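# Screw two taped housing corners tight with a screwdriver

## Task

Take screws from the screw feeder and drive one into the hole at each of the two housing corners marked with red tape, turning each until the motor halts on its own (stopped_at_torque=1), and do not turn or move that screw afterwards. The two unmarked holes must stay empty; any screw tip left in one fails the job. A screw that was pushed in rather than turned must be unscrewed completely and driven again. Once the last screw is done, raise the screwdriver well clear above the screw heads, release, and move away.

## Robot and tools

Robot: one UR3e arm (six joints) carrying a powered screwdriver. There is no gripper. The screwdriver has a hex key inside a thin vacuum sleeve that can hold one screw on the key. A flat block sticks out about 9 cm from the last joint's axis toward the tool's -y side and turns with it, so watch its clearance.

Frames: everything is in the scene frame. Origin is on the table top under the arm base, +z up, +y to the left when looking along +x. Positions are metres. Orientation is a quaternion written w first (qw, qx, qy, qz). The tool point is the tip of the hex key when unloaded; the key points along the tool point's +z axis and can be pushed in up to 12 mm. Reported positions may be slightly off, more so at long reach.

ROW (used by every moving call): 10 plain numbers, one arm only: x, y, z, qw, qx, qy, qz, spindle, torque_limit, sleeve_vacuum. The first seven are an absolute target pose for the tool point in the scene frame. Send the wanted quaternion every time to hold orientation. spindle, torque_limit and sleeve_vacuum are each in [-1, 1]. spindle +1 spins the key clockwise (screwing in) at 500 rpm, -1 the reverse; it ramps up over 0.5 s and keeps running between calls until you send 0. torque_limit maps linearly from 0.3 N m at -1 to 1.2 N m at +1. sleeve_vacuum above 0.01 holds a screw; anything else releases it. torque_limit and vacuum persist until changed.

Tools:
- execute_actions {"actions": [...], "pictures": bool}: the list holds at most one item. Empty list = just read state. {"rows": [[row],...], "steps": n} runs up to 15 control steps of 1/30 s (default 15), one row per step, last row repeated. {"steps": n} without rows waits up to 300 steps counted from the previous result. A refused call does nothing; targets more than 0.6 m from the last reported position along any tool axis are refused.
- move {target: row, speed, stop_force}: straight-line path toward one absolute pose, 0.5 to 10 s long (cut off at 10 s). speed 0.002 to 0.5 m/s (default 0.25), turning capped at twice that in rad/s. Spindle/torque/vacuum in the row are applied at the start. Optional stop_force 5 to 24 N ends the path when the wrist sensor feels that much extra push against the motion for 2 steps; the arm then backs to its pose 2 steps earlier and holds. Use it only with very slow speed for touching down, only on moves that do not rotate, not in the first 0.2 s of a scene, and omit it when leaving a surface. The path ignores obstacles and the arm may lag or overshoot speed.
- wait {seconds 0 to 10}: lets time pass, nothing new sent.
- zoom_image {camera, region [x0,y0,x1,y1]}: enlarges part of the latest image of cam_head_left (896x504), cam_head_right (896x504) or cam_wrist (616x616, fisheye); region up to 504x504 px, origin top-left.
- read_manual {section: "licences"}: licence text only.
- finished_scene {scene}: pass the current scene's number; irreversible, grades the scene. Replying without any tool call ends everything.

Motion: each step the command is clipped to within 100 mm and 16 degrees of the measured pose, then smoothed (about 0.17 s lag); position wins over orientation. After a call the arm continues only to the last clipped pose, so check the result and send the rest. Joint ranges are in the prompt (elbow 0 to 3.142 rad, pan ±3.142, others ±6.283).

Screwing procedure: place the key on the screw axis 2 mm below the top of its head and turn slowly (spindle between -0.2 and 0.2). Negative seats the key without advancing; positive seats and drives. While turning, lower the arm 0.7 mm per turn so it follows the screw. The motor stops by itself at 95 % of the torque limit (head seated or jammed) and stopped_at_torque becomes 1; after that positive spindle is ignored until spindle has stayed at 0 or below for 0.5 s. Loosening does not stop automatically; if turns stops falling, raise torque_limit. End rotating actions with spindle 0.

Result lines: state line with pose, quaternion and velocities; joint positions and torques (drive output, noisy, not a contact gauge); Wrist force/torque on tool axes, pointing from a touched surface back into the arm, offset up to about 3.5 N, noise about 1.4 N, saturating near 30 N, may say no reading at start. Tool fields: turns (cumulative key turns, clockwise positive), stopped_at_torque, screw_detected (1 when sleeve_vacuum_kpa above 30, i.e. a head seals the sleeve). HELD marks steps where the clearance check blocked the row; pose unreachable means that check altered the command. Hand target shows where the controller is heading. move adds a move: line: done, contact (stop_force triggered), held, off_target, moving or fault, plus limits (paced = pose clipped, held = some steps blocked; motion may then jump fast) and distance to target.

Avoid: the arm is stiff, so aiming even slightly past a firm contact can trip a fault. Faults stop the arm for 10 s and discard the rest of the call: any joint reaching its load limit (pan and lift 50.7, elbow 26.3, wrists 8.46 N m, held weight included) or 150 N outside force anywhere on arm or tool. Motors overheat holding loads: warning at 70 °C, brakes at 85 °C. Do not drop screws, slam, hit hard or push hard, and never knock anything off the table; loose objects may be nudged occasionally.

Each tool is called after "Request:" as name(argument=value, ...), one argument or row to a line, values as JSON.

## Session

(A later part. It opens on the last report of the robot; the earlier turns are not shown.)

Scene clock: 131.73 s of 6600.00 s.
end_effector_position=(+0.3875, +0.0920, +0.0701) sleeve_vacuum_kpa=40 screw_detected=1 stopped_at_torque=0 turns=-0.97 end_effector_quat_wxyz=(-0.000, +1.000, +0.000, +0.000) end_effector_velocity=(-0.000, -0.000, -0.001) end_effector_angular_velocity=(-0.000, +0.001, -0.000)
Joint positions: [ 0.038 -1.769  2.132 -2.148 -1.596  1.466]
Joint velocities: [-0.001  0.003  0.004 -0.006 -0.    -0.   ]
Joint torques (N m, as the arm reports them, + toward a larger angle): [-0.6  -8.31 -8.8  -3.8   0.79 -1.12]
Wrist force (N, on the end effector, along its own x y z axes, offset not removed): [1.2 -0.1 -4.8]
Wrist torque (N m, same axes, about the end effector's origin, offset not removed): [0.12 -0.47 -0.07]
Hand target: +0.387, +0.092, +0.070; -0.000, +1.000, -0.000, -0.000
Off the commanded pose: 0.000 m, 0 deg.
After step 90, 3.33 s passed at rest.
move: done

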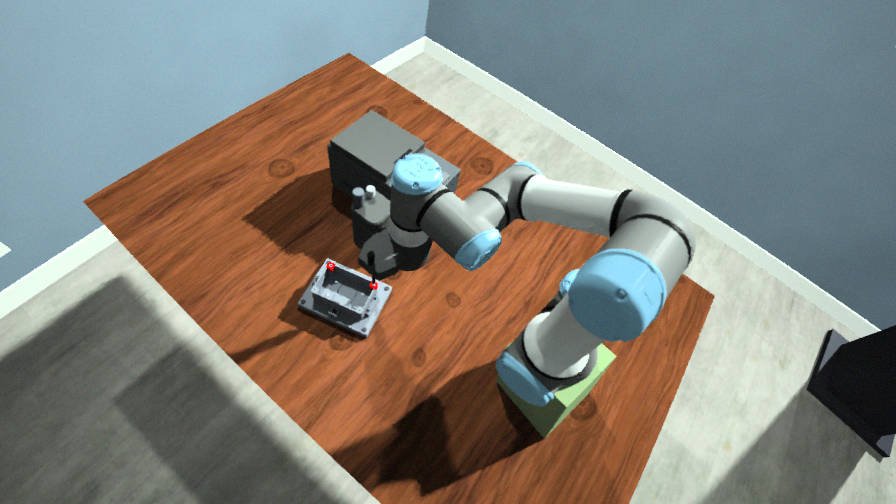

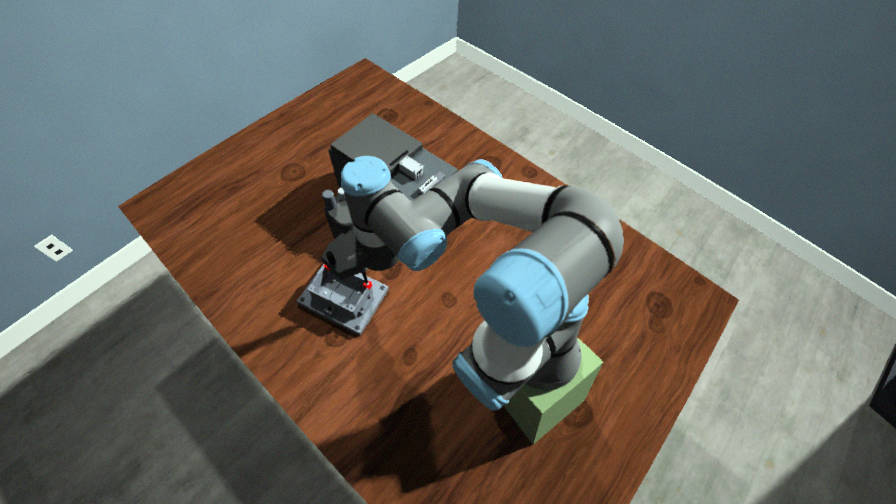

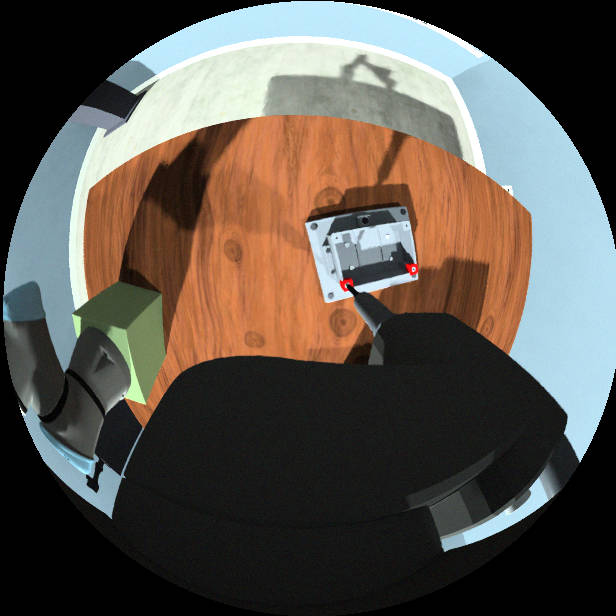

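Request:
zoom_image(
  camera="cam_head_left",
  region=[364, 274, 384, 294],
)

Request:
zoom_image(
  camera="cam_head_right",
  region=[357, 274, 377, 294],
)

Request:
zoom_image(
  camera="cam_wrist",
  region=[337, 275, 357, 295],
)

Region (364, 274, 384, 294) of cam_head_left's 896x504 image, scaled by 25.200, with more detail than that image has.

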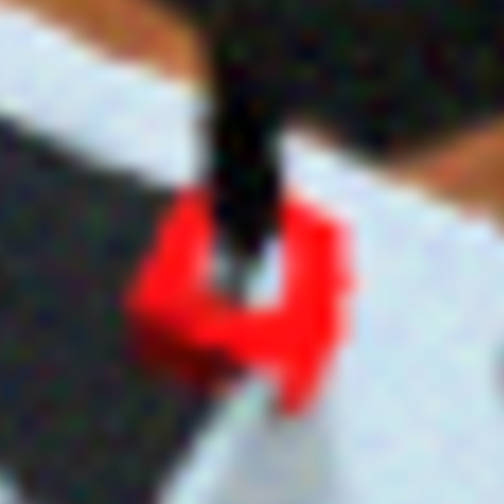

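Region (357, 274, 377, 294) of cam_head_right's 896x504 image, scaled by 25.200, with more detail than that image has.

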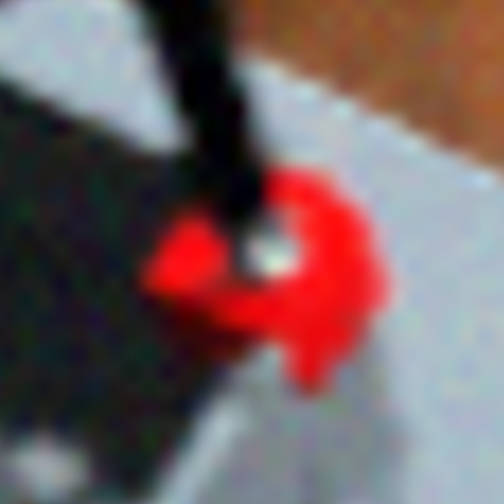

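Region (337, 275, 357, 295) of cam_wrist's 616x616 image, scaled by 25.200, with more detail than that image has.

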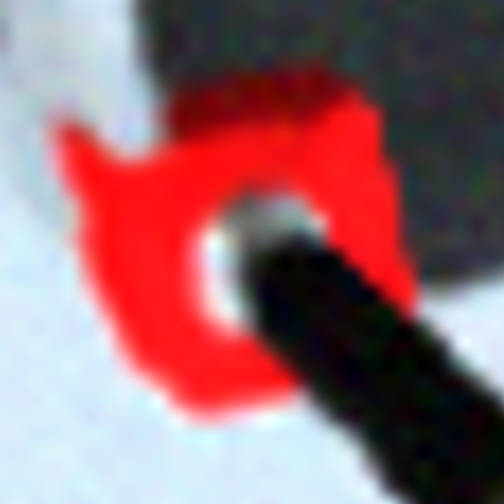

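Request:
execute_actions(
  actions=[
    {"rows": [[0.3875,0.092,0.0695,0,1,0,0,0.2,0,1],[0.3875,0.092,0.069,0,1,0,0,0.2,0,1]], "steps": 15},
  ],
  pictures=false,
)

Request:
execute_actions(
  actions=[
    {"rows": [[0.3875,0.092,0.069,0,1,0,0,0.3,0,1]], "steps": 15},
  ],
  pictures=false,
)

Request:
execute_actions(
  actions=[
    {"rows": [[0.3875,0.092,0.069,0,1,0,0,0.3,0,1],[0.3875,0.092,0.069,0,1,0,0,0.3,0,1],[0.3875,0.092,0.069,0,1,0,0,0.3,0,1],[0.3875,0.092,0.069,0,1,0,0,0.3,0,1],[0.3875,0.092,0.069,0,1,0,0,0.3,0,1],[0.3875,0.092,0.069,0,1,0,0,0.3,0,1],[0.3875,0.092,0.069,0,1,0,0,0.3,0,1],[0.3875,0.092,0.069,0,1,0,0,0.3,0,1],[0.3875,0.092,0.069,0,1,0,0,0.3,0,1],[0.3875,0.092,0.069,0,1,0,0,0.3,0,1],[0.3875,0.092,0.069,0,1,0,0,0,0,1]], "steps": 15},
  ],
)

Request:
zoom_image(
  camera="cam_head_left",
  region=[364, 274, 384, 294],
)

Request:
zoom_image(
  camera="cam_wrist",
  region=[337, 275, 357, 295],
)

Scene clock: 145.40 s of 6600.00 s.
end_effector_position=(+0.3875, +0.0920, +0.0690) sleeve_vacuum_kpa=40 screw_detected=1 stopped_at_torque=0 turns=-0.19 end_effector_quat_wxyz=(-0.000, +1.000, +0.000, +0.000) end_effector_velocity=(+0.000, +0.000, +0.000) end_effector_angular_velocity=(+0.000, -0.001, +0.000)
Joint positions: [ 0.038 -1.767  2.136 -2.154 -1.596  1.466]
Joint velocities: [ 0.001  0.    -0.    -0.001 -0.     0.   ]
Joint torques (N m, as the arm reports them, + toward a larger angle): [-0.68 -8.31 -8.87 -3.82  0.71 -1.18]
Wrist force (N, on the end effector, along its own x y z axes, offset not removed): [1.2 -1.6 -5.9]
Wrist torque (N m, same axes, about the end effector's origin, offset not removed): [-0.44 -0.69 0.10]
Hand target: +0.387, +0.092, +0.069; -0.000, +1.000, -0.000, -0.000
Off the commanded pose: 0.000 m, 0 deg.
Steps of this call (steps 1 to 90: nothing new was sent; then 10.17 s passed at rest; steps 91 to 105: all 15 steps of this action). Readings (end_effector_position | what the end effector reports):
91: (+0.3875, +0.0920, +0.0700) | sleeve_vacuum_kpa=40 screw_detected=1 stopped_at_torque=0 turns=-0.95
92: (+0.3875, +0.0920, +0.0699) | sleeve_vacuum_kpa=40 screw_detected=1 stopped_at_torque=0 turns=-0.91
94: (+0.3875, +0.0920, +0.0695) | sleeve_vacuum_kpa=40 screw_detected=1 stopped_at_torque=0 turns=-0.80
98: (+0.3875, +0.0920, +0.0691) | sleeve_vacuum_kpa=40 screw_detected=1 stopped_at_torque=0 turns=-0.58
105: the state above

Scene clock: 145.90 s of 6600.00 s.
end_effector_position=(+0.3875, +0.0920, +0.0690) sleeve_vacuum_kpa=40 screw_detected=1 stopped_at_torque=0 turns=1.05 end_effector_quat_wxyz=(-0.000, +1.000, -0.000, -0.000) end_effector_velocity=(+0.000, -0.000, +0.000) end_effector_angular_velocity=(-0.001, -0.000, -0.000)
Joint positions: [ 0.038 -1.767  2.136 -2.154 -1.596  1.466]
Joint velocities: [ 0.    -0.    -0.001  0.001 -0.001  0.   ]
Joint torques (N m, as the arm reports them, + toward a larger angle): [-1.12 -8.2  -8.9  -3.85  0.62 -1.14]
Wrist force (N, on the end effector, along its own x y z axes, offset not removed): [2.3 1.0 -6.1]
Wrist torque (N m, same axes, about the end effector's origin, offset not removed): [0.32 -0.95 -0.19]
Hand target: +0.387, +0.092, +0.069; -0.000, +1.000, +0.000, -0.000
Off the commanded pose: 0.000 m, 0 deg.
Steps of this call (steps 1 to 15: all 15 steps of this action). Readings (end_effector_position | what the end effector reports):
1: (+0.3875, +0.0920, +0.0690) | sleeve_vacuum_kpa=40 screw_detected=1 stopped_at_torque=0 turns=-0.12
2: (+0.3875, +0.0920, +0.0690) | sleeve_vacuum_kpa=40 screw_detected=1 stopped_at_torque=0 turns=-0.03
4: (+0.3875, +0.0920, +0.0690) | sleeve_vacuum_kpa=40 screw_detected=1 stopped_at_torque=0 turns=0.13
8: (+0.3875, +0.0920, +0.0690) | sleeve_vacuum_kpa=40 screw_detected=1 stopped_at_torque=0 turns=0.47
15: the state above

Scene clock: 146.40 s of 6600.00 s.
end_effector_position=(+0.3875, +0.0920, +0.0690) sleeve_vacuum_kpa=40 screw_detected=1 stopped_at_torque=0 turns=1.88 end_effector_quat_wxyz=(-0.000, +1.000, -0.000, +0.000) end_effector_velocity=(+0.000, -0.000, +0.000) end_effector_angular_velocity=(+0.000, -0.000, -0.002)
Joint positions: [ 0.038 -1.767  2.136 -2.154 -1.596  1.466]
Joint velocities: [-0.001 -0.    -0.001  0.     0.     0.001]
Joint torques (N m, as the arm reports them, + toward a larger angle): [-0.99 -8.14 -8.8  -3.89  0.65 -1.14]
Wrist force (N, on the end effector, along its own x y z axes, offset not removed): [-0.5 -0.9 -6.6]
Wrist torque (N m, same axes, about the end effector's origin, offset not removed): [-0.26 -0.18 -0.01]
Hand target: +0.387, +0.092, +0.069; -0.000, +1.000, +0.000, -0.000
Off the commanded pose: 0.000 m, 0 deg.
Steps of this call (steps 1 to 15: all 15 steps of this action). Readings (end_effector_position | what the end effector reports):
1: (+0.3875, +0.0920, +0.0690) | sleeve_vacuum_kpa=40 screw_detected=1 stopped_at_torque=0 turns=1.13
2: (+0.3875, +0.0920, +0.0690) | sleeve_vacuum_kpa=40 screw_detected=1 stopped_at_torque=0 turns=1.22
4: (+0.3875, +0.0920, +0.0690) | sleeve_vacuum_kpa=40 screw_detected=1 stopped_at_torque=0 turns=1.38
8: (+0.3875, +0.0920, +0.0690) | sleeve_vacuum_kpa=40 screw_detected=1 stopped_at_torque=0 turns=1.72
15: the state above

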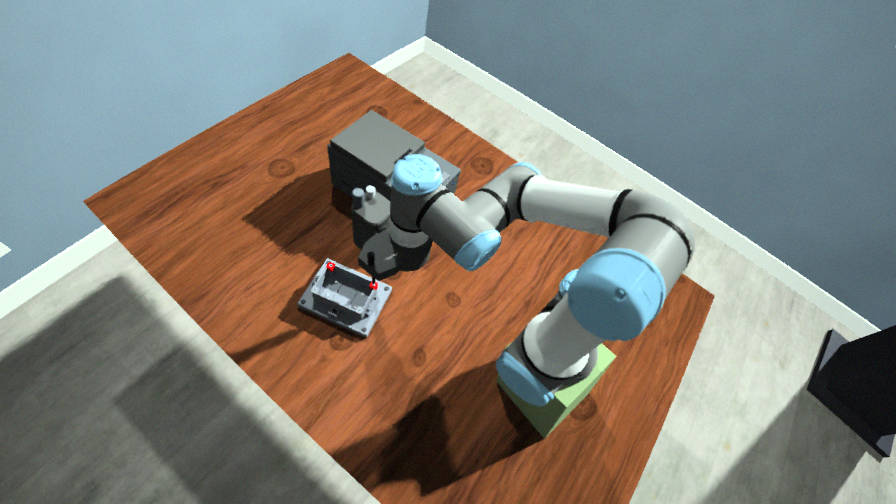

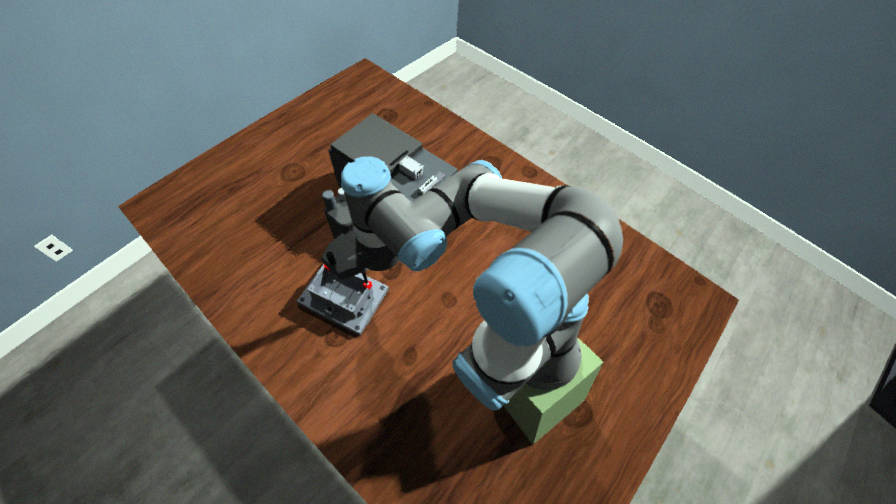

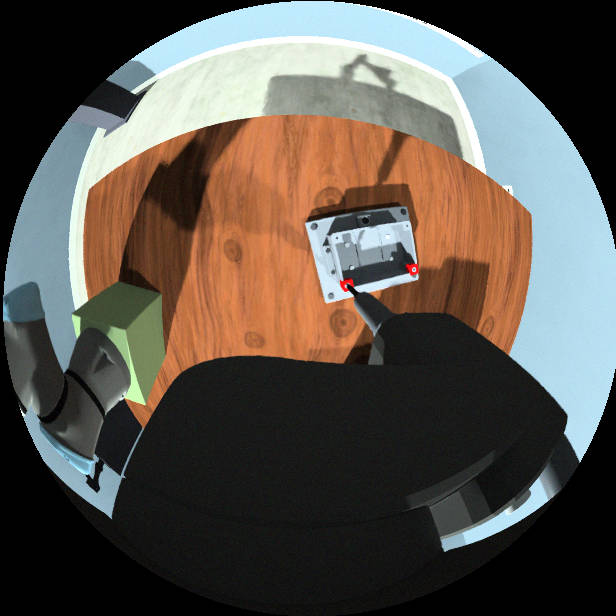

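Region (364, 274, 384, 294) of cam_head_left's 896x504 image, scaled by 25.200, with more detail than that image has.

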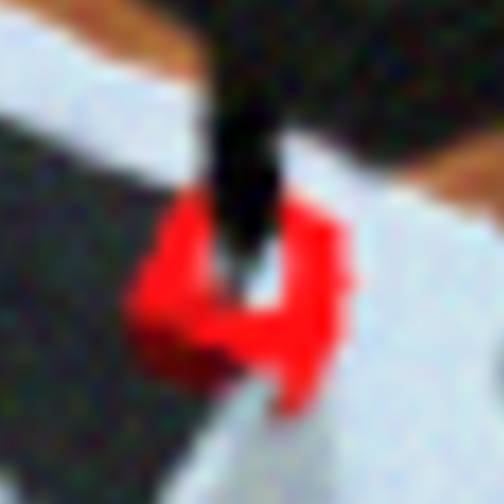

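Region (337, 275, 357, 295) of cam_wrist's 616x616 image, scaled by 25.200, with more detail than that image has.

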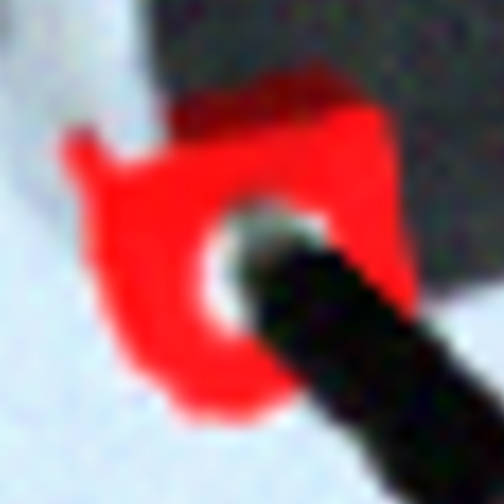

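Request:
execute_actions(
  actions=[
    {"rows": [[0.3875,0.092,0.072,0,1,0,0,0,0,1],[0.3875,0.092,0.075,0,1,0,0,0,0,1],[0.3875,0.092,0.076,0,1,0,0,0,0,1],[0.3875,0.092,0.076,0,1,0,0,0,0,1],[0.3875,0.092,0.076,0,1,0,0,0,0,1],[0.3875,0.092,0.076,0,1,0,0,0,0,1],[0.3886,0.0910,0.076,0,1,0,0,0,0,1]], "steps": 15},
  ],
  pictures=false,
)

Request:
execute_actions(
  actions=[
    {"steps": 6},
  ],
)

Request:
zoom_image(
  camera="cam_head_left",
  region=[364, 274, 384, 294],
)

Request:
zoom_image(
  camera="cam_head_right",
  region=[357, 274, 377, 294],
)

Request:
zoom_image(
  camera="cam_wrist",
  region=[337, 275, 357, 295],
)

Scene clock: 152.30 s of 6600.00 s.
end_effector_position=(+0.3885, +0.0911, +0.0760) sleeve_vacuum_kpa=40 screw_detected=1 stopped_at_torque=0 turns=1.88 end_effector_quat_wxyz=(+0.000, +1.000, +0.000, +0.000) end_effector_velocity=(+0.001, -0.000, +0.000) end_effector_angular_velocity=(+0.001, +0.001, +0.001)
Joint positions: [ 0.035 -1.782  2.112 -2.116 -1.596  1.464]
Joint velocities: [-0.003  0.001 -0.006  0.006  0.002 -0.004]
Joint torques (N m, as the arm reports them, + toward a larger angle): [ -1.    -9.55 -14.7   -2.37   0.85  -1.17]
Wrist force (N, on the end effector, along its own x y z axes, offset not removed): [2.0 0.4 -0.8]
Wrist torque (N m, same axes, about the end effector's origin, offset not removed): [0.09 -0.54 -0.06]
Hand target: +0.389, +0.091, +0.076; +0.000, +1.000, -0.000, +0.000
Off the commanded pose: 0.000 m, 0 deg.
Steps of this call (steps 1 to 90: nothing new was sent; then 2.40 s passed at rest; steps 91 to 105: all 15 steps of this action). Readings (end_effector_position | what the end effector reports):
91: (+0.3875, +0.0920, +0.0690) | sleeve_vacuum_kpa=40 screw_detected=1 stopped_at_torque=0 turns=1.88
92: (+0.3875, +0.0920, +0.0693) | sleeve_vacuum_kpa=40 screw_detected=1 stopped_at_torque=0 turns=1.88
94: (+0.3874, +0.0920, +0.0716) | sleeve_vacuum_kpa=40 screw_detected=1 stopped_at_torque=0 turns=1.88
98: (+0.3876, +0.0919, +0.0749) | sleeve_vacuum_kpa=40 screw_detected=1 stopped_at_torque=0 turns=1.88
105: the state above

Scene clock: 152.50 s of 6600.00 s.
end_effector_position=(+0.3886, +0.0910, +0.0760) sleeve_vacuum_kpa=40 screw_detected=1 stopped_at_torque=0 turns=1.88 end_effector_quat_wxyz=(+0.000, +1.000, +0.000, +0.000) end_effector_velocity=(+0.000, -0.000, +0.000) end_effector_angular_velocity=(-0.000, -0.000, -0.001)
Joint positions: [ 0.035 -1.782  2.111 -2.115 -1.596  1.463]
Joint velocities: [ 0.     0.    -0.001  0.001 -0.     0.001]
Joint torques (N m, as the arm reports them, + toward a larger angle): [ -0.64  -9.69 -14.6   -2.36   0.74  -1.14]
Wrist force (N, on the end effector, along its own x y z axes, offset not removed): [2.2 -1.6 -0.7]
Wrist torque (N m, same axes, about the end effector's origin, offset not removed): [-0.44 -0.76 0.13]
Hand target: +0.389, +0.091, +0.076; +0.000, +1.000, -0.000, +0.000
Off the commanded pose: 0.000 m, 0 deg.
Steps of this call (steps 1 to 6: nothing new was sent). Readings (end_effector_position | what the end effector reports):
1: (+0.3886, +0.0911, +0.0760) | sleeve_vacuum_kpa=40 screw_detected=1 stopped_at_torque=0 turns=1.88
2: (+0.3886, +0.0910, +0.0760) | sleeve_vacuum_kpa=40 screw_detected=1 stopped_at_torque=0 turns=1.88
4: (+0.3886, +0.0910, +0.0760) | sleeve_vacuum_kpa=40 screw_detected=1 stopped_at_torque=0 turns=1.88
6: the state above

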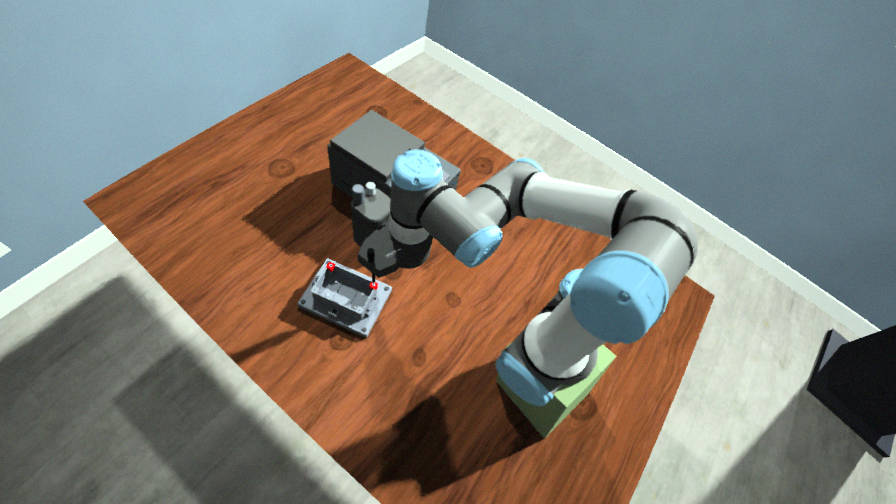

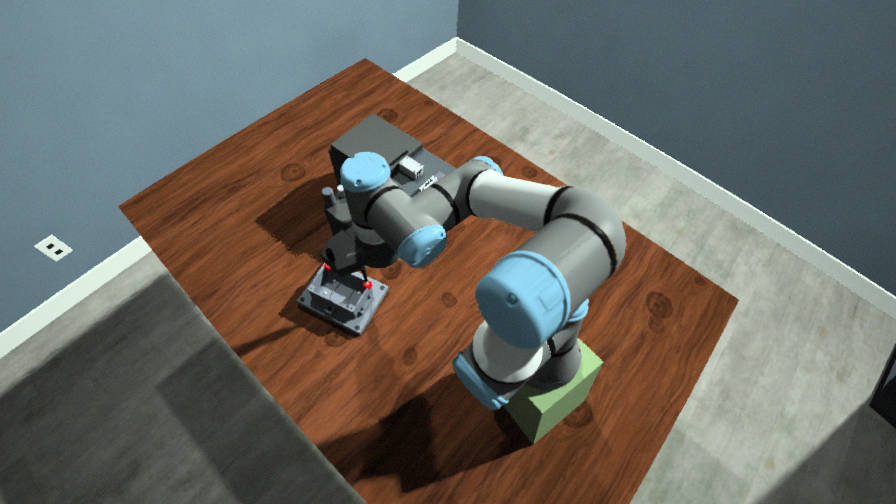

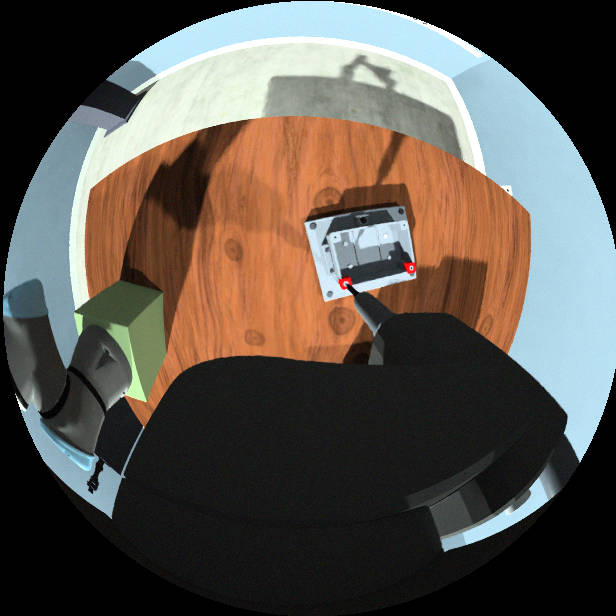

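Region (364, 274, 384, 294) of cam_head_left's 896x504 image, scaled by 25.200, with more detail than that image has.

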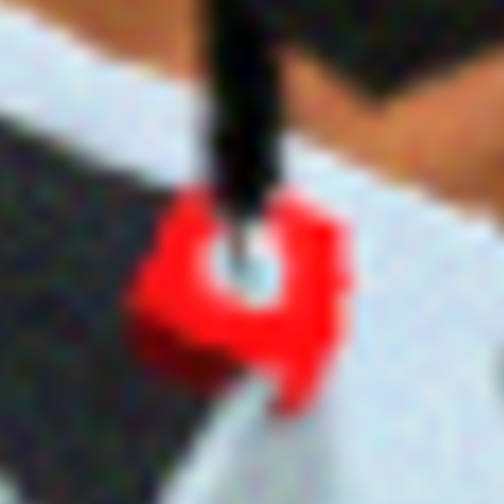

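Region (357, 274, 377, 294) of cam_head_right's 896x504 image, scaled by 25.200, with more detail than that image has.

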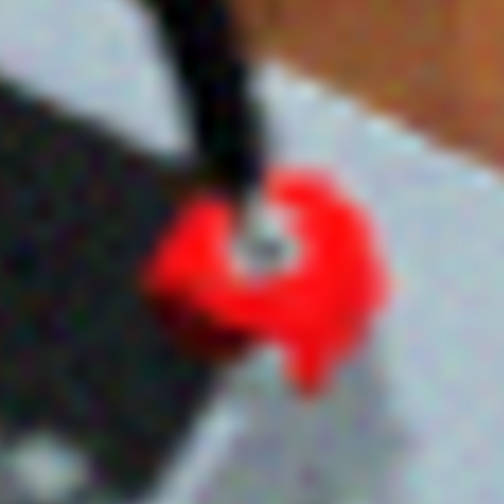

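Region (337, 275, 357, 295) of cam_wrist's 616x616 image, scaled by 25.200, with more detail than that image has.

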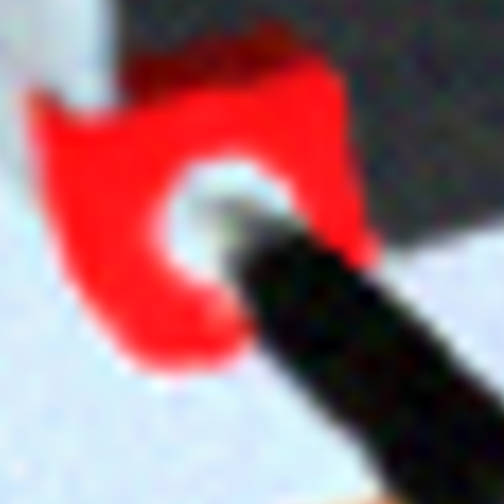

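Request:
execute_actions(
  actions=[
    {"rows": [[0.389,0.0906,0.0755,0,1,0,0,0,0,1],[0.389,0.0906,0.075,0,1,0,0,0,0,1],[0.389,0.0906,0.0745,0,1,0,0,0,0,1],[0.389,0.0906,0.074,0,1,0,0,0,0,1],[0.389,0.0906,0.0735,0,1,0,0,0,0,1],[0.389,0.0906,0.073,0,1,0,0,0,0,1],[0.389,0.0906,0.0725,0,1,0,0,0,0,1],[0.389,0.0906,0.072,0,1,0,0,0,0,1],[0.389,0.0906,0.0715,0,1,0,0,0.2,0,1],[0.389,0.0906,0.071,0,1,0,0,0.2,0,1],[0.389,0.0906,0.0705,0,1,0,0,0.2,0,1],[0.389,0.0906,0.070,0,1,0,0,0.2,0,1],[0.389,0.0906,0.0695,0,1,0,0,0.2,0,1],[0.389,0.0906,0.069,0,1,0,0,0.2,0,1]], "steps": 15},
  ],
  pictures=false,
)

Request:
execute_actions(
  actions=[
    {"rows": [[0.389,0.0906,0.069,0,1,0,0,0.2,0,1]], "steps": 15},
  ],
  pictures=false,
)

Request:
execute_actions(
  actions=[
    {"rows": [[0.389,0.0906,0.069,0,1,0,0,0.3,0,1]], "steps": 15},
  ],
  pictures=false,
)

Request:
execute_actions(
  actions=[
    {"rows": [[0.389,0.0906,0.069,0,1,0,0,0.3,0,1],[0.389,0.0906,0.069,0,1,0,0,0.3,0,1],[0.389,0.0906,0.069,0,1,0,0,0.3,0,1],[0.389,0.0906,0.069,0,1,0,0,0.3,0,1],[0.389,0.0906,0.069,0,1,0,0,0.3,0,1],[0.389,0.0906,0.069,0,1,0,0,0.3,0,1],[0.389,0.0906,0.069,0,1,0,0,0.3,0,1],[0.389,0.0906,0.069,0,1,0,0,0.3,0,1],[0.389,0.0906,0.069,0,1,0,0,0,0,1]], "steps": 11},
  ],
)

Request:
zoom_image(
  camera="cam_head_left",
  region=[364, 274, 384, 294],
)

Request:
zoom_image(
  camera="cam_wrist",
  region=[337, 275, 357, 295],
)

Scene clock: 162.43 s of 6600.00 s.
end_effector_position=(+0.3890, +0.0906, +0.0705) sleeve_vacuum_kpa=40 screw_detected=1 stopped_at_torque=0 turns=2.22 end_effector_quat_wxyz=(-0.000, +1.000, +0.000, -0.000) end_effector_velocity=(+0.001, -0.000, -0.014) end_effector_angular_velocity=(+0.000, -0.002, -0.001)
Joint positions: [ 0.033 -1.767  2.127 -2.145 -1.595  1.461]
Joint velocities: [-0.002  0.038  0.043 -0.082  0.001 -0.001]
Joint torques (N m, as the arm reports them, + toward a larger angle): [-0.84 -9.46 -9.84 -4.35  0.85 -1.16]
Wrist force (N, on the end effector, along its own x y z axes, offset not removed): [1.4 0.0 -0.8]
Wrist torque (N m, same axes, about the end effector's origin, offset not removed): [0.04 -0.47 -0.08]
Hand target: +0.389, +0.091, +0.069; -0.000, +1.000, +0.000, -0.000
Off the commanded pose: 0.001 m, 0 deg.
Steps of this call (steps 1 to 90: nothing new was sent; then 6.43 s passed at rest; steps 91 to 105: all 15 steps of this action). Readings (end_effector_position | what the end effector reports):
91: (+0.3886, +0.0910, +0.0760) | sleeve_vacuum_kpa=40 screw_detected=1 stopped_at_torque=0 turns=1.88
92: (+0.3886, +0.0910, +0.0759) | sleeve_vacuum_kpa=40 screw_detected=1 stopped_at_torque=0 turns=1.88
94: (+0.3889, +0.0908, +0.0756) | sleeve_vacuum_kpa=40 screw_detected=1 stopped_at_torque=0 turns=1.88
98: (+0.3890, +0.0906, +0.0739) | sleeve_vacuum_kpa=40 screw_detected=1 stopped_at_torque=0 turns=1.88
105: the state above

Scene clock: 162.93 s of 6600.00 s.
end_effector_position=(+0.3890, +0.0906, +0.0690) sleeve_vacuum_kpa=40 screw_detected=1 stopped_at_torque=0 turns=3.05 end_effector_quat_wxyz=(+0.000, +1.000, -0.000, -0.000) end_effector_velocity=(+0.000, -0.001, -0.000) end_effector_angular_velocity=(+0.000, +0.000, -0.002)
Joint positions: [ 0.033 -1.763  2.131 -2.153 -1.595  1.461]
Joint velocities: [-0.002  0.     0.001 -0.001  0.001 -0.   ]
Joint torques (N m, as the arm reports them, + toward a larger angle): [-0.22 -8.99 -8.7  -3.8   1.05 -1.21]
Wrist force (N, on the end effector, along its own x y z axes, offset not removed): [0.9 1.9 -5.5]
Wrist torque (N m, same axes, about the end effector's origin, offset not removed): [0.16 -0.50 -0.18]
Hand target: +0.389, +0.091, +0.069; +0.000, +1.000, +0.000, -0.000
Off the commanded pose: 0.000 m, 0 deg.
Steps of this call (steps 1 to 15: all 15 steps of this action). Readings (end_effector_position | what the end effector reports):
1: (+0.3891, +0.0906, +0.0701) | sleeve_vacuum_kpa=40 screw_detected=1 stopped_at_torque=0 turns=2.27
2: (+0.3891, +0.0906, +0.0698) | sleeve_vacuum_kpa=40 screw_detected=1 stopped_at_torque=0 turns=2.33
4: (+0.3891, +0.0906, +0.0694) | sleeve_vacuum_kpa=40 screw_detected=1 stopped_at_torque=0 turns=2.44
8: (+0.3890, +0.0906, +0.0691) | sleeve_vacuum_kpa=40 screw_detected=1 stopped_at_torque=0 turns=2.66
15: the state above

Scene clock: 163.43 s of 6600.00 s.
end_effector_position=(+0.3890, +0.0906, +0.0690) sleeve_vacuum_kpa=40 screw_detected=1 stopped_at_torque=0 turns=4.29 end_effector_quat_wxyz=(+0.000, +1.000, -0.000, -0.000) end_effector_velocity=(+0.001, +0.000, +0.000) end_effector_angular_velocity=(-0.000, -0.001, -0.000)
Joint positions: [ 0.033 -1.763  2.131 -2.154 -1.595  1.461]
Joint velocities: [ 0.001 -0.    -0.001 -0.    -0.     0.001]
Joint torques (N m, as the arm reports them, + toward a larger angle): [ 0.2  -8.68 -8.88 -3.84  1.11 -0.98]
Wrist force (N, on the end effector, along its own x y z axes, offset not removed): [3.2 0.6 -4.0]
Wrist torque (N m, same axes, about the end effector's origin, offset not removed): [-0.02 -0.98 -0.01]
Hand target: +0.389, +0.091, +0.069; -0.000, +1.000, +0.000, +0.000
Off the commanded pose: 0.000 m, 0 deg.
Steps of this call (steps 1 to 15: all 15 steps of this action). Readings (end_effector_position | what the end effector reports):
1: (+0.3890, +0.0906, +0.0690) | sleeve_vacuum_kpa=40 screw_detected=1 stopped_at_torque=0 turns=3.12
2: (+0.3890, +0.0906, +0.0690) | sleeve_vacuum_kpa=40 screw_detected=1 stopped_at_torque=0 turns=3.21
4: (+0.3890, +0.0906, +0.0690) | sleeve_vacuum_kpa=40 screw_detected=1 stopped_at_torque=0 turns=3.37
8: (+0.3890, +0.0906, +0.0690) | sleeve_vacuum_kpa=40 screw_detected=1 stopped_at_torque=0 turns=3.71
15: the state above

Scene clock: 163.80 s of 6600.00 s.
end_effector_position=(+0.3890, +0.0906, +0.0690) sleeve_vacuum_kpa=38 screw_detected=1 stopped_at_torque=0 turns=4.96 end_effector_quat_wxyz=(-0.000, +1.000, +0.000, -0.000) end_effector_velocity=(+0.000, -0.000, +0.000) end_effector_angular_velocity=(-0.000, -0.000, -0.000)
Joint positions: [ 0.033 -1.763  2.131 -2.154 -1.595  1.461]
Joint velocities: [-0.001  0.    -0.     0.     0.    -0.001]
Joint torques (N m, as the arm reports them, + toward a larger angle): [  0.74 -10.58 -10.39  -3.85   0.83  -0.93]
Wrist force (N, on the end effector, along its own x y z axes, offset not removed): [1.4 1.7 0.8]
Wrist torque (N m, same axes, about the end effector's origin, offset not removed): [0.49 -0.31 -0.14]
Hand target: +0.389, +0.091, +0.069; -0.000, +1.000, +0.000, +0.000
Off the commanded pose: 0.000 m, 0 deg.
Steps of this call (steps 1 to 11: all 11 steps of this action). Readings (end_effector_position | what the end effector reports):
1: (+0.3890, +0.0906, +0.0690) | sleeve_vacuum_kpa=40 screw_detected=1 stopped_at_torque=0 turns=4.37
2: (+0.3890, +0.0906, +0.0690) | sleeve_vacuum_kpa=40 screw_detected=1 stopped_at_torque=0 turns=4.46
4: (+0.3890, +0.0906, +0.0690) | sleeve_vacuum_kpa=40 screw_detected=1 stopped_at_torque=0 turns=4.62
8: (+0.3890, +0.0906, +0.0690) | sleeve_vacuum_kpa=38 screw_detected=1 stopped_at_torque=0 turns=4.96
11: the state above

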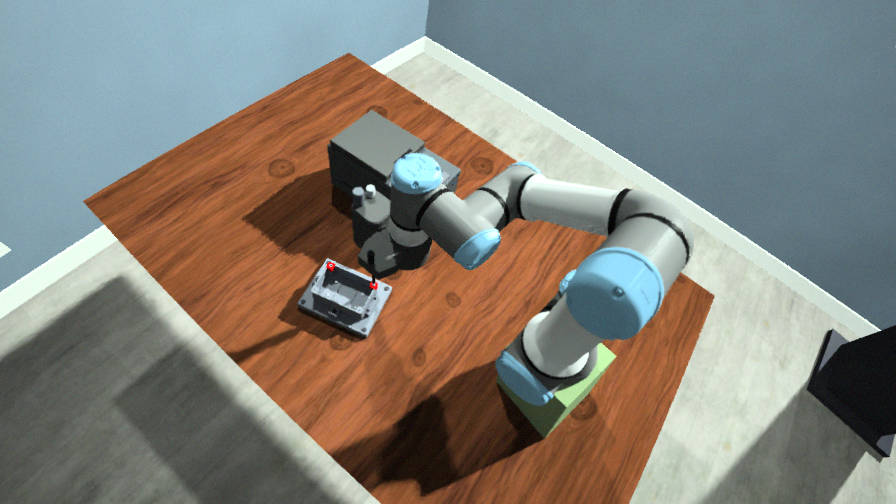

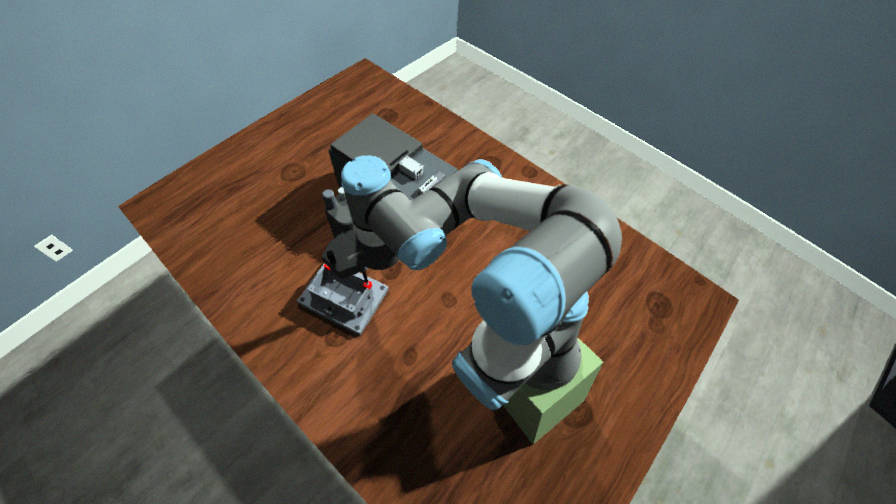

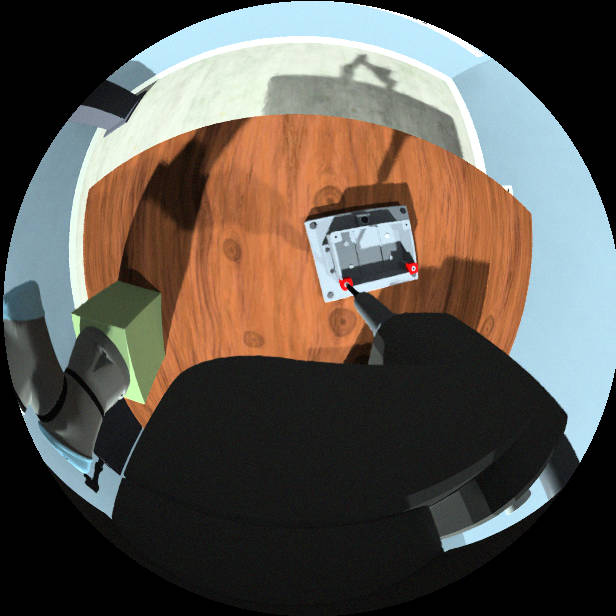

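Region (364, 274, 384, 294) of cam_head_left's 896x504 image, scaled by 25.200, with more detail than that image has.

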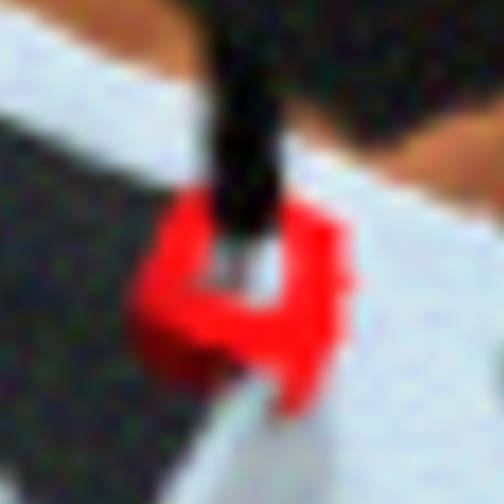

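Region (337, 275, 357, 295) of cam_wrist's 616x616 image, scaled by 25.200, with more detail than that image has.

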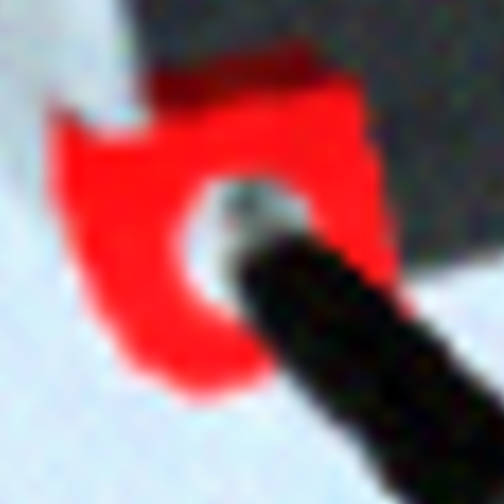

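Request:
execute_actions(
  actions=[
    {"rows": [[0.389,0.0906,0.068,0,1,0,0,0,0,1],[0.389,0.0906,0.067,0,1,0,0,0,0,1],[0.389,0.0906,0.0665,0,1,0,0,0,0,1],[0.389,0.0906,0.0662,0,1,0,0,1,0,1],[0.389,0.0906,0.066,0,1,0,0,1,0,1],[0.389,0.0906,0.0658,0,1,0,0,1,0,1],[0.389,0.0906,0.0657,0,1,0,0,1,0,1],[0.389,0.0906,0.0656,0,1,0,0,1,0,1],[0.389,0.0906,0.0655,0,1,0,0,1,0,1],[0.389,0.0906,0.0654,0,1,0,0,1,0,1],[0.389,0.0906,0.0652,0,1,0,0,1,0,1],[0.389,0.0906,0.065,0,1,0,0,1,0,1],[0.389,0.0906,0.0648,0,1,0,0,1,0,1],[0.389,0.0906,0.0646,0,1,0,0,1,0,1],[0.389,0.0906,0.0644,0,1,0,0,1,0,1]], "steps": 15},
  ],
  pictures=false,
)

Request:
execute_actions(
  actions=[
    {"rows": [[0.389,0.0906,0.0642,0,1,0,0,1,0,1],[0.389,0.0906,0.064,0,1,0,0,1,0,1],[0.389,0.0906,0.0638,0,1,0,0,1,0,1],[0.389,0.0906,0.0636,0,1,0,0,1,0,1],[0.389,0.0906,0.0634,0,1,0,0,1,0,1],[0.389,0.0906,0.0632,0,1,0,0,1,0,1],[0.389,0.0906,0.063,0,1,0,0,1,0,1],[0.389,0.0906,0.0628,0,1,0,0,1,0,1],[0.389,0.0906,0.0626,0,1,0,0,1,0,1],[0.389,0.0906,0.0624,0,1,0,0,1,0,1],[0.389,0.0906,0.0622,0,1,0,0,1,0,1],[0.389,0.0906,0.062,0,1,0,0,1,0,1],[0.389,0.0906,0.0618,0,1,0,0,1,0,1],[0.389,0.0906,0.0616,0,1,0,0,1,0,1],[0.389,0.0906,0.0614,0,1,0,0,1,0,1]], "steps": 15},
  ],
  pictures=false,
)

Request:
execute_actions(
  actions=[
    {"rows": [[0.389,0.0906,0.0612,0,1,0,0,1,0,1],[0.389,0.0906,0.061,0,1,0,0,1,0,1],[0.389,0.0906,0.0608,0,1,0,0,1,0,1],[0.389,0.0906,0.0606,0,1,0,0,1,0,1],[0.389,0.0906,0.0604,0,1,0,0,1,0,1],[0.389,0.0906,0.0602,0,1,0,0,1,0,1],[0.389,0.0906,0.060,0,1,0,0,1,0,1],[0.389,0.0906,0.0598,0,1,0,0,1,0,1],[0.389,0.0906,0.0596,0,1,0,0,1,0,1],[0.389,0.0906,0.0594,0,1,0,0,1,0,1],[0.389,0.0906,0.0592,0,1,0,0,1,0,1],[0.389,0.0906,0.059,0,1,0,0,1,0,1],[0.389,0.0906,0.0588,0,1,0,0,1,0,1],[0.389,0.0906,0.0586,0,1,0,0,1,0,1],[0.389,0.0906,0.0584,0,1,0,0,1,0,1]], "steps": 15},
  ],
  pictures=false,
)

Request:
execute_actions(
  actions=[
    {"rows": [[0.389,0.0906,0.0582,0,1,0,0,1,0,1],[0.389,0.0906,0.058,0,1,0,0,1,0,1],[0.389,0.0906,0.0578,0,1,0,0,1,0,1],[0.389,0.0906,0.0576,0,1,0,0,1,0,1],[0.389,0.0906,0.0574,0,1,0,0,1,0,1],[0.389,0.0906,0.0572,0,1,0,0,1,0,1],[0.389,0.0906,0.057,0,1,0,0,1,0,1],[0.389,0.0906,0.057,0,1,0,0,1,0,1],[0.389,0.0906,0.057,0,1,0,0,1,0,1],[0.389,0.0906,0.057,0,1,0,0,1,0,1],[0.389,0.0906,0.057,0,1,0,0,1,0,1],[0.389,0.0906,0.057,0,1,0,0,1,0,1],[0.389,0.0906,0.057,0,1,0,0,1,0,1],[0.389,0.0906,0.057,0,1,0,0,1,0,1],[0.389,0.0906,0.057,0,1,0,0,0,0,1]], "steps": 15},
  ],
  pictures=false,
)

Scene clock: 181.77 s of 6600.00 s.
end_effector_position=(+0.3890, +0.0906, +0.0652) sleeve_vacuum_kpa=40 screw_detected=1 stopped_at_torque=0 turns=6.40 end_effector_quat_wxyz=(+0.000, +1.000, +0.000, -0.000) end_effector_velocity=(-0.000, -0.000, -0.006) end_effector_angular_velocity=(-0.000, +0.001, -0.001)
Joint positions: [ 0.033 -1.753  2.142 -2.175 -1.595  1.461]
Joint velocities: [-0.001  0.015  0.017 -0.031  0.    -0.001]
Joint torques (N m, as the arm reports them, + toward a larger angle): [-0.77 -8.26 -8.56 -3.75  0.72 -1.22]
Wrist force (N, on the end effector, along its own x y z axes, offset not removed): [1.3 0.5 -6.4]
Wrist torque (N m, same axes, about the end effector's origin, offset not removed): [-0.05 -0.66 -0.04]
Hand target: +0.389, +0.091, +0.064; -0.000, +1.000, +0.000, -0.000
Off the commanded pose: 0.001 m, 0 deg.
Steps of this call (steps 1 to 90: nothing new was sent; then 14.47 s passed at rest; steps 91 to 105: all 15 steps of this action). Readings (end_effector_position | what the end effector reports):
91: (+0.3890, +0.0906, +0.0690) | sleeve_vacuum_kpa=36 screw_detected=1 stopped_at_torque=0 turns=4.96
92: (+0.3891, +0.0906, +0.0690) | sleeve_vacuum_kpa=35 screw_detected=1 stopped_at_torque=0 turns=4.96
94: (+0.3892, +0.0906, +0.0682) | sleeve_vacuum_kpa=40 screw_detected=1 stopped_at_torque=0 turns=4.97
98: (+0.3891, +0.0906, +0.0666) | sleeve_vacuum_kpa=40 screw_detected=1 stopped_at_torque=0 turns=5.23
105: the state above

Scene clock: 182.27 s of 6600.00 s.
end_effector_position=(+0.3890, +0.0906, +0.0622) sleeve_vacuum_kpa=40 screw_detected=1 stopped_at_torque=0 turns=10.51 end_effector_quat_wxyz=(-0.000, +1.000, -0.000, -0.000) end_effector_velocity=(+0.000, +0.000, -0.006) end_effector_angular_velocity=(+0.000, -0.000, +0.000)
Joint positions: [ 0.032 -1.745  2.15  -2.191 -1.595  1.46 ]
Joint velocities: [-0.     0.017  0.016 -0.033  0.    -0.001]
Joint torques (N m, as the arm reports them, + toward a larger angle): [-0.58 -9.09 -8.39 -3.8   1.09 -1.23]
Wrist force (N, on the end effector, along its own x y z axes, offset not removed): [1.0 1.1 -6.4]
Wrist torque (N m, same axes, about the end effector's origin, offset not removed): [0.08 -0.59 -0.07]
Hand target: +0.389, +0.091, +0.061; -0.000, +1.000, +0.000, -0.000
Off the commanded pose: 0.001 m, 0 deg.
Steps of this call (steps 1 to 15: all 15 steps of this action). Readings (end_effector_position | what the end effector reports):
1: (+0.3890, +0.0906, +0.0650) | sleeve_vacuum_kpa=40 screw_detected=1 stopped_at_torque=0 turns=6.64
2: (+0.3890, +0.0906, +0.0648) | sleeve_vacuum_kpa=40 screw_detected=1 stopped_at_torque=0 turns=6.90
4: (+0.3890, +0.0906, +0.0644) | sleeve_vacuum_kpa=40 screw_detected=1 stopped_at_torque=0 turns=7.46
8: (+0.3890, +0.0906, +0.0636) | sleeve_vacuum_kpa=40 screw_detected=1 stopped_at_torque=0 turns=8.57
15: the state above

Scene clock: 182.77 s of 6600.00 s.
end_effector_position=(+0.3890, +0.0906, +0.0592) sleeve_vacuum_kpa=40 screw_detected=1 stopped_at_torque=0 turns=14.68 end_effector_quat_wxyz=(-0.000, +1.000, +0.000, -0.000) end_effector_velocity=(-0.001, +0.001, -0.006) end_effector_angular_velocity=(+0.001, +0.001, +0.001)
Joint positions: [ 0.032 -1.736  2.159 -2.208 -1.595  1.46 ]
Joint velocities: [ 0.001  0.017  0.017 -0.033  0.001 -0.001]
Joint torques (N m, as the arm reports them, + toward a larger angle): [-0.53 -8.3  -8.02 -3.81  1.14 -1.24]
Wrist force (N, on the end effector, along its own x y z axes, offset not removed): [0.2 1.2 -5.7]
Wrist torque (N m, same axes, about the end effector's origin, offset not removed): [0.15 -0.38 0.01]
Hand target: +0.389, +0.091, +0.058; -0.000, +1.000, +0.000, -0.000
Off the commanded pose: 0.001 m, 0 deg.
Steps of this call (steps 1 to 15: all 15 steps of this action). Readings (end_effector_position | what the end effector reports):
1: (+0.3890, +0.0906, +0.0620) | sleeve_vacuum_kpa=40 screw_detected=1 stopped_at_torque=0 turns=10.79
2: (+0.3890, +0.0906, +0.0618) | sleeve_vacuum_kpa=40 screw_detected=1 stopped_at_torque=0 turns=11.07
4: (+0.3890, +0.0906, +0.0614) | sleeve_vacuum_kpa=40 screw_detected=1 stopped_at_torque=0 turns=11.62
8: (+0.3890, +0.0906, +0.0606) | sleeve_vacuum_kpa=40 screw_detected=1 stopped_at_torque=0 turns=12.73
15: the state above

Scene clock: 183.27 s of 6600.00 s.
end_effector_position=(+0.3890, +0.0906, +0.0570) sleeve_vacuum_kpa=40 screw_detected=1 stopped_at_torque=1 turns=15.99 end_effector_quat_wxyz=(-0.000, +1.000, +0.000, -0.000) end_effector_velocity=(-0.000, +0.000, -0.001) end_effector_angular_velocity=(-0.000, +0.000, -0.000)
Joint positions: [ 0.032 -1.73   2.165 -2.22  -1.595  1.46 ]
Joint velocities: [ 0.     0.001  0.002 -0.003 -0.     0.   ]
Joint torques (N m, as the arm reports them, + toward a larger angle): [-0.6  -8.22 -8.35 -3.85  1.18  0.17]
Wrist force (N, on the end effector, along its own x y z axes, offset not removed): [1.5 0.8 -6.9]
Wrist torque (N m, same axes, about the end effector's origin, offset not removed): [-0.01 -0.84 -0.06]
Hand target: +0.389, +0.091, +0.057; -0.000, +1.000, +0.000, -0.000
Off the commanded pose: 0.000 m, 0 deg.
Steps of this call (steps 1 to 15: all 15 steps of this action). Readings (end_effector_position | what the end effector reports):
1: (+0.3890, +0.0906, +0.0590) | sleeve_vacuum_kpa=40 screw_detected=1 stopped_at_torque=0 turns=14.96
2: (+0.3890, +0.0906, +0.0588) | sleeve_vacuum_kpa=40 screw_detected=1 stopped_at_torque=0 turns=15.23
4: (+0.3890, +0.0906, +0.0584) | sleeve_vacuum_kpa=40 screw_detected=1 stopped_at_torque=0 turns=15.79
8: (+0.3890, +0.0906, +0.0576) | sleeve_vacuum_kpa=40 screw_detected=1 stopped_at_torque=1 turns=15.99
15: the state above


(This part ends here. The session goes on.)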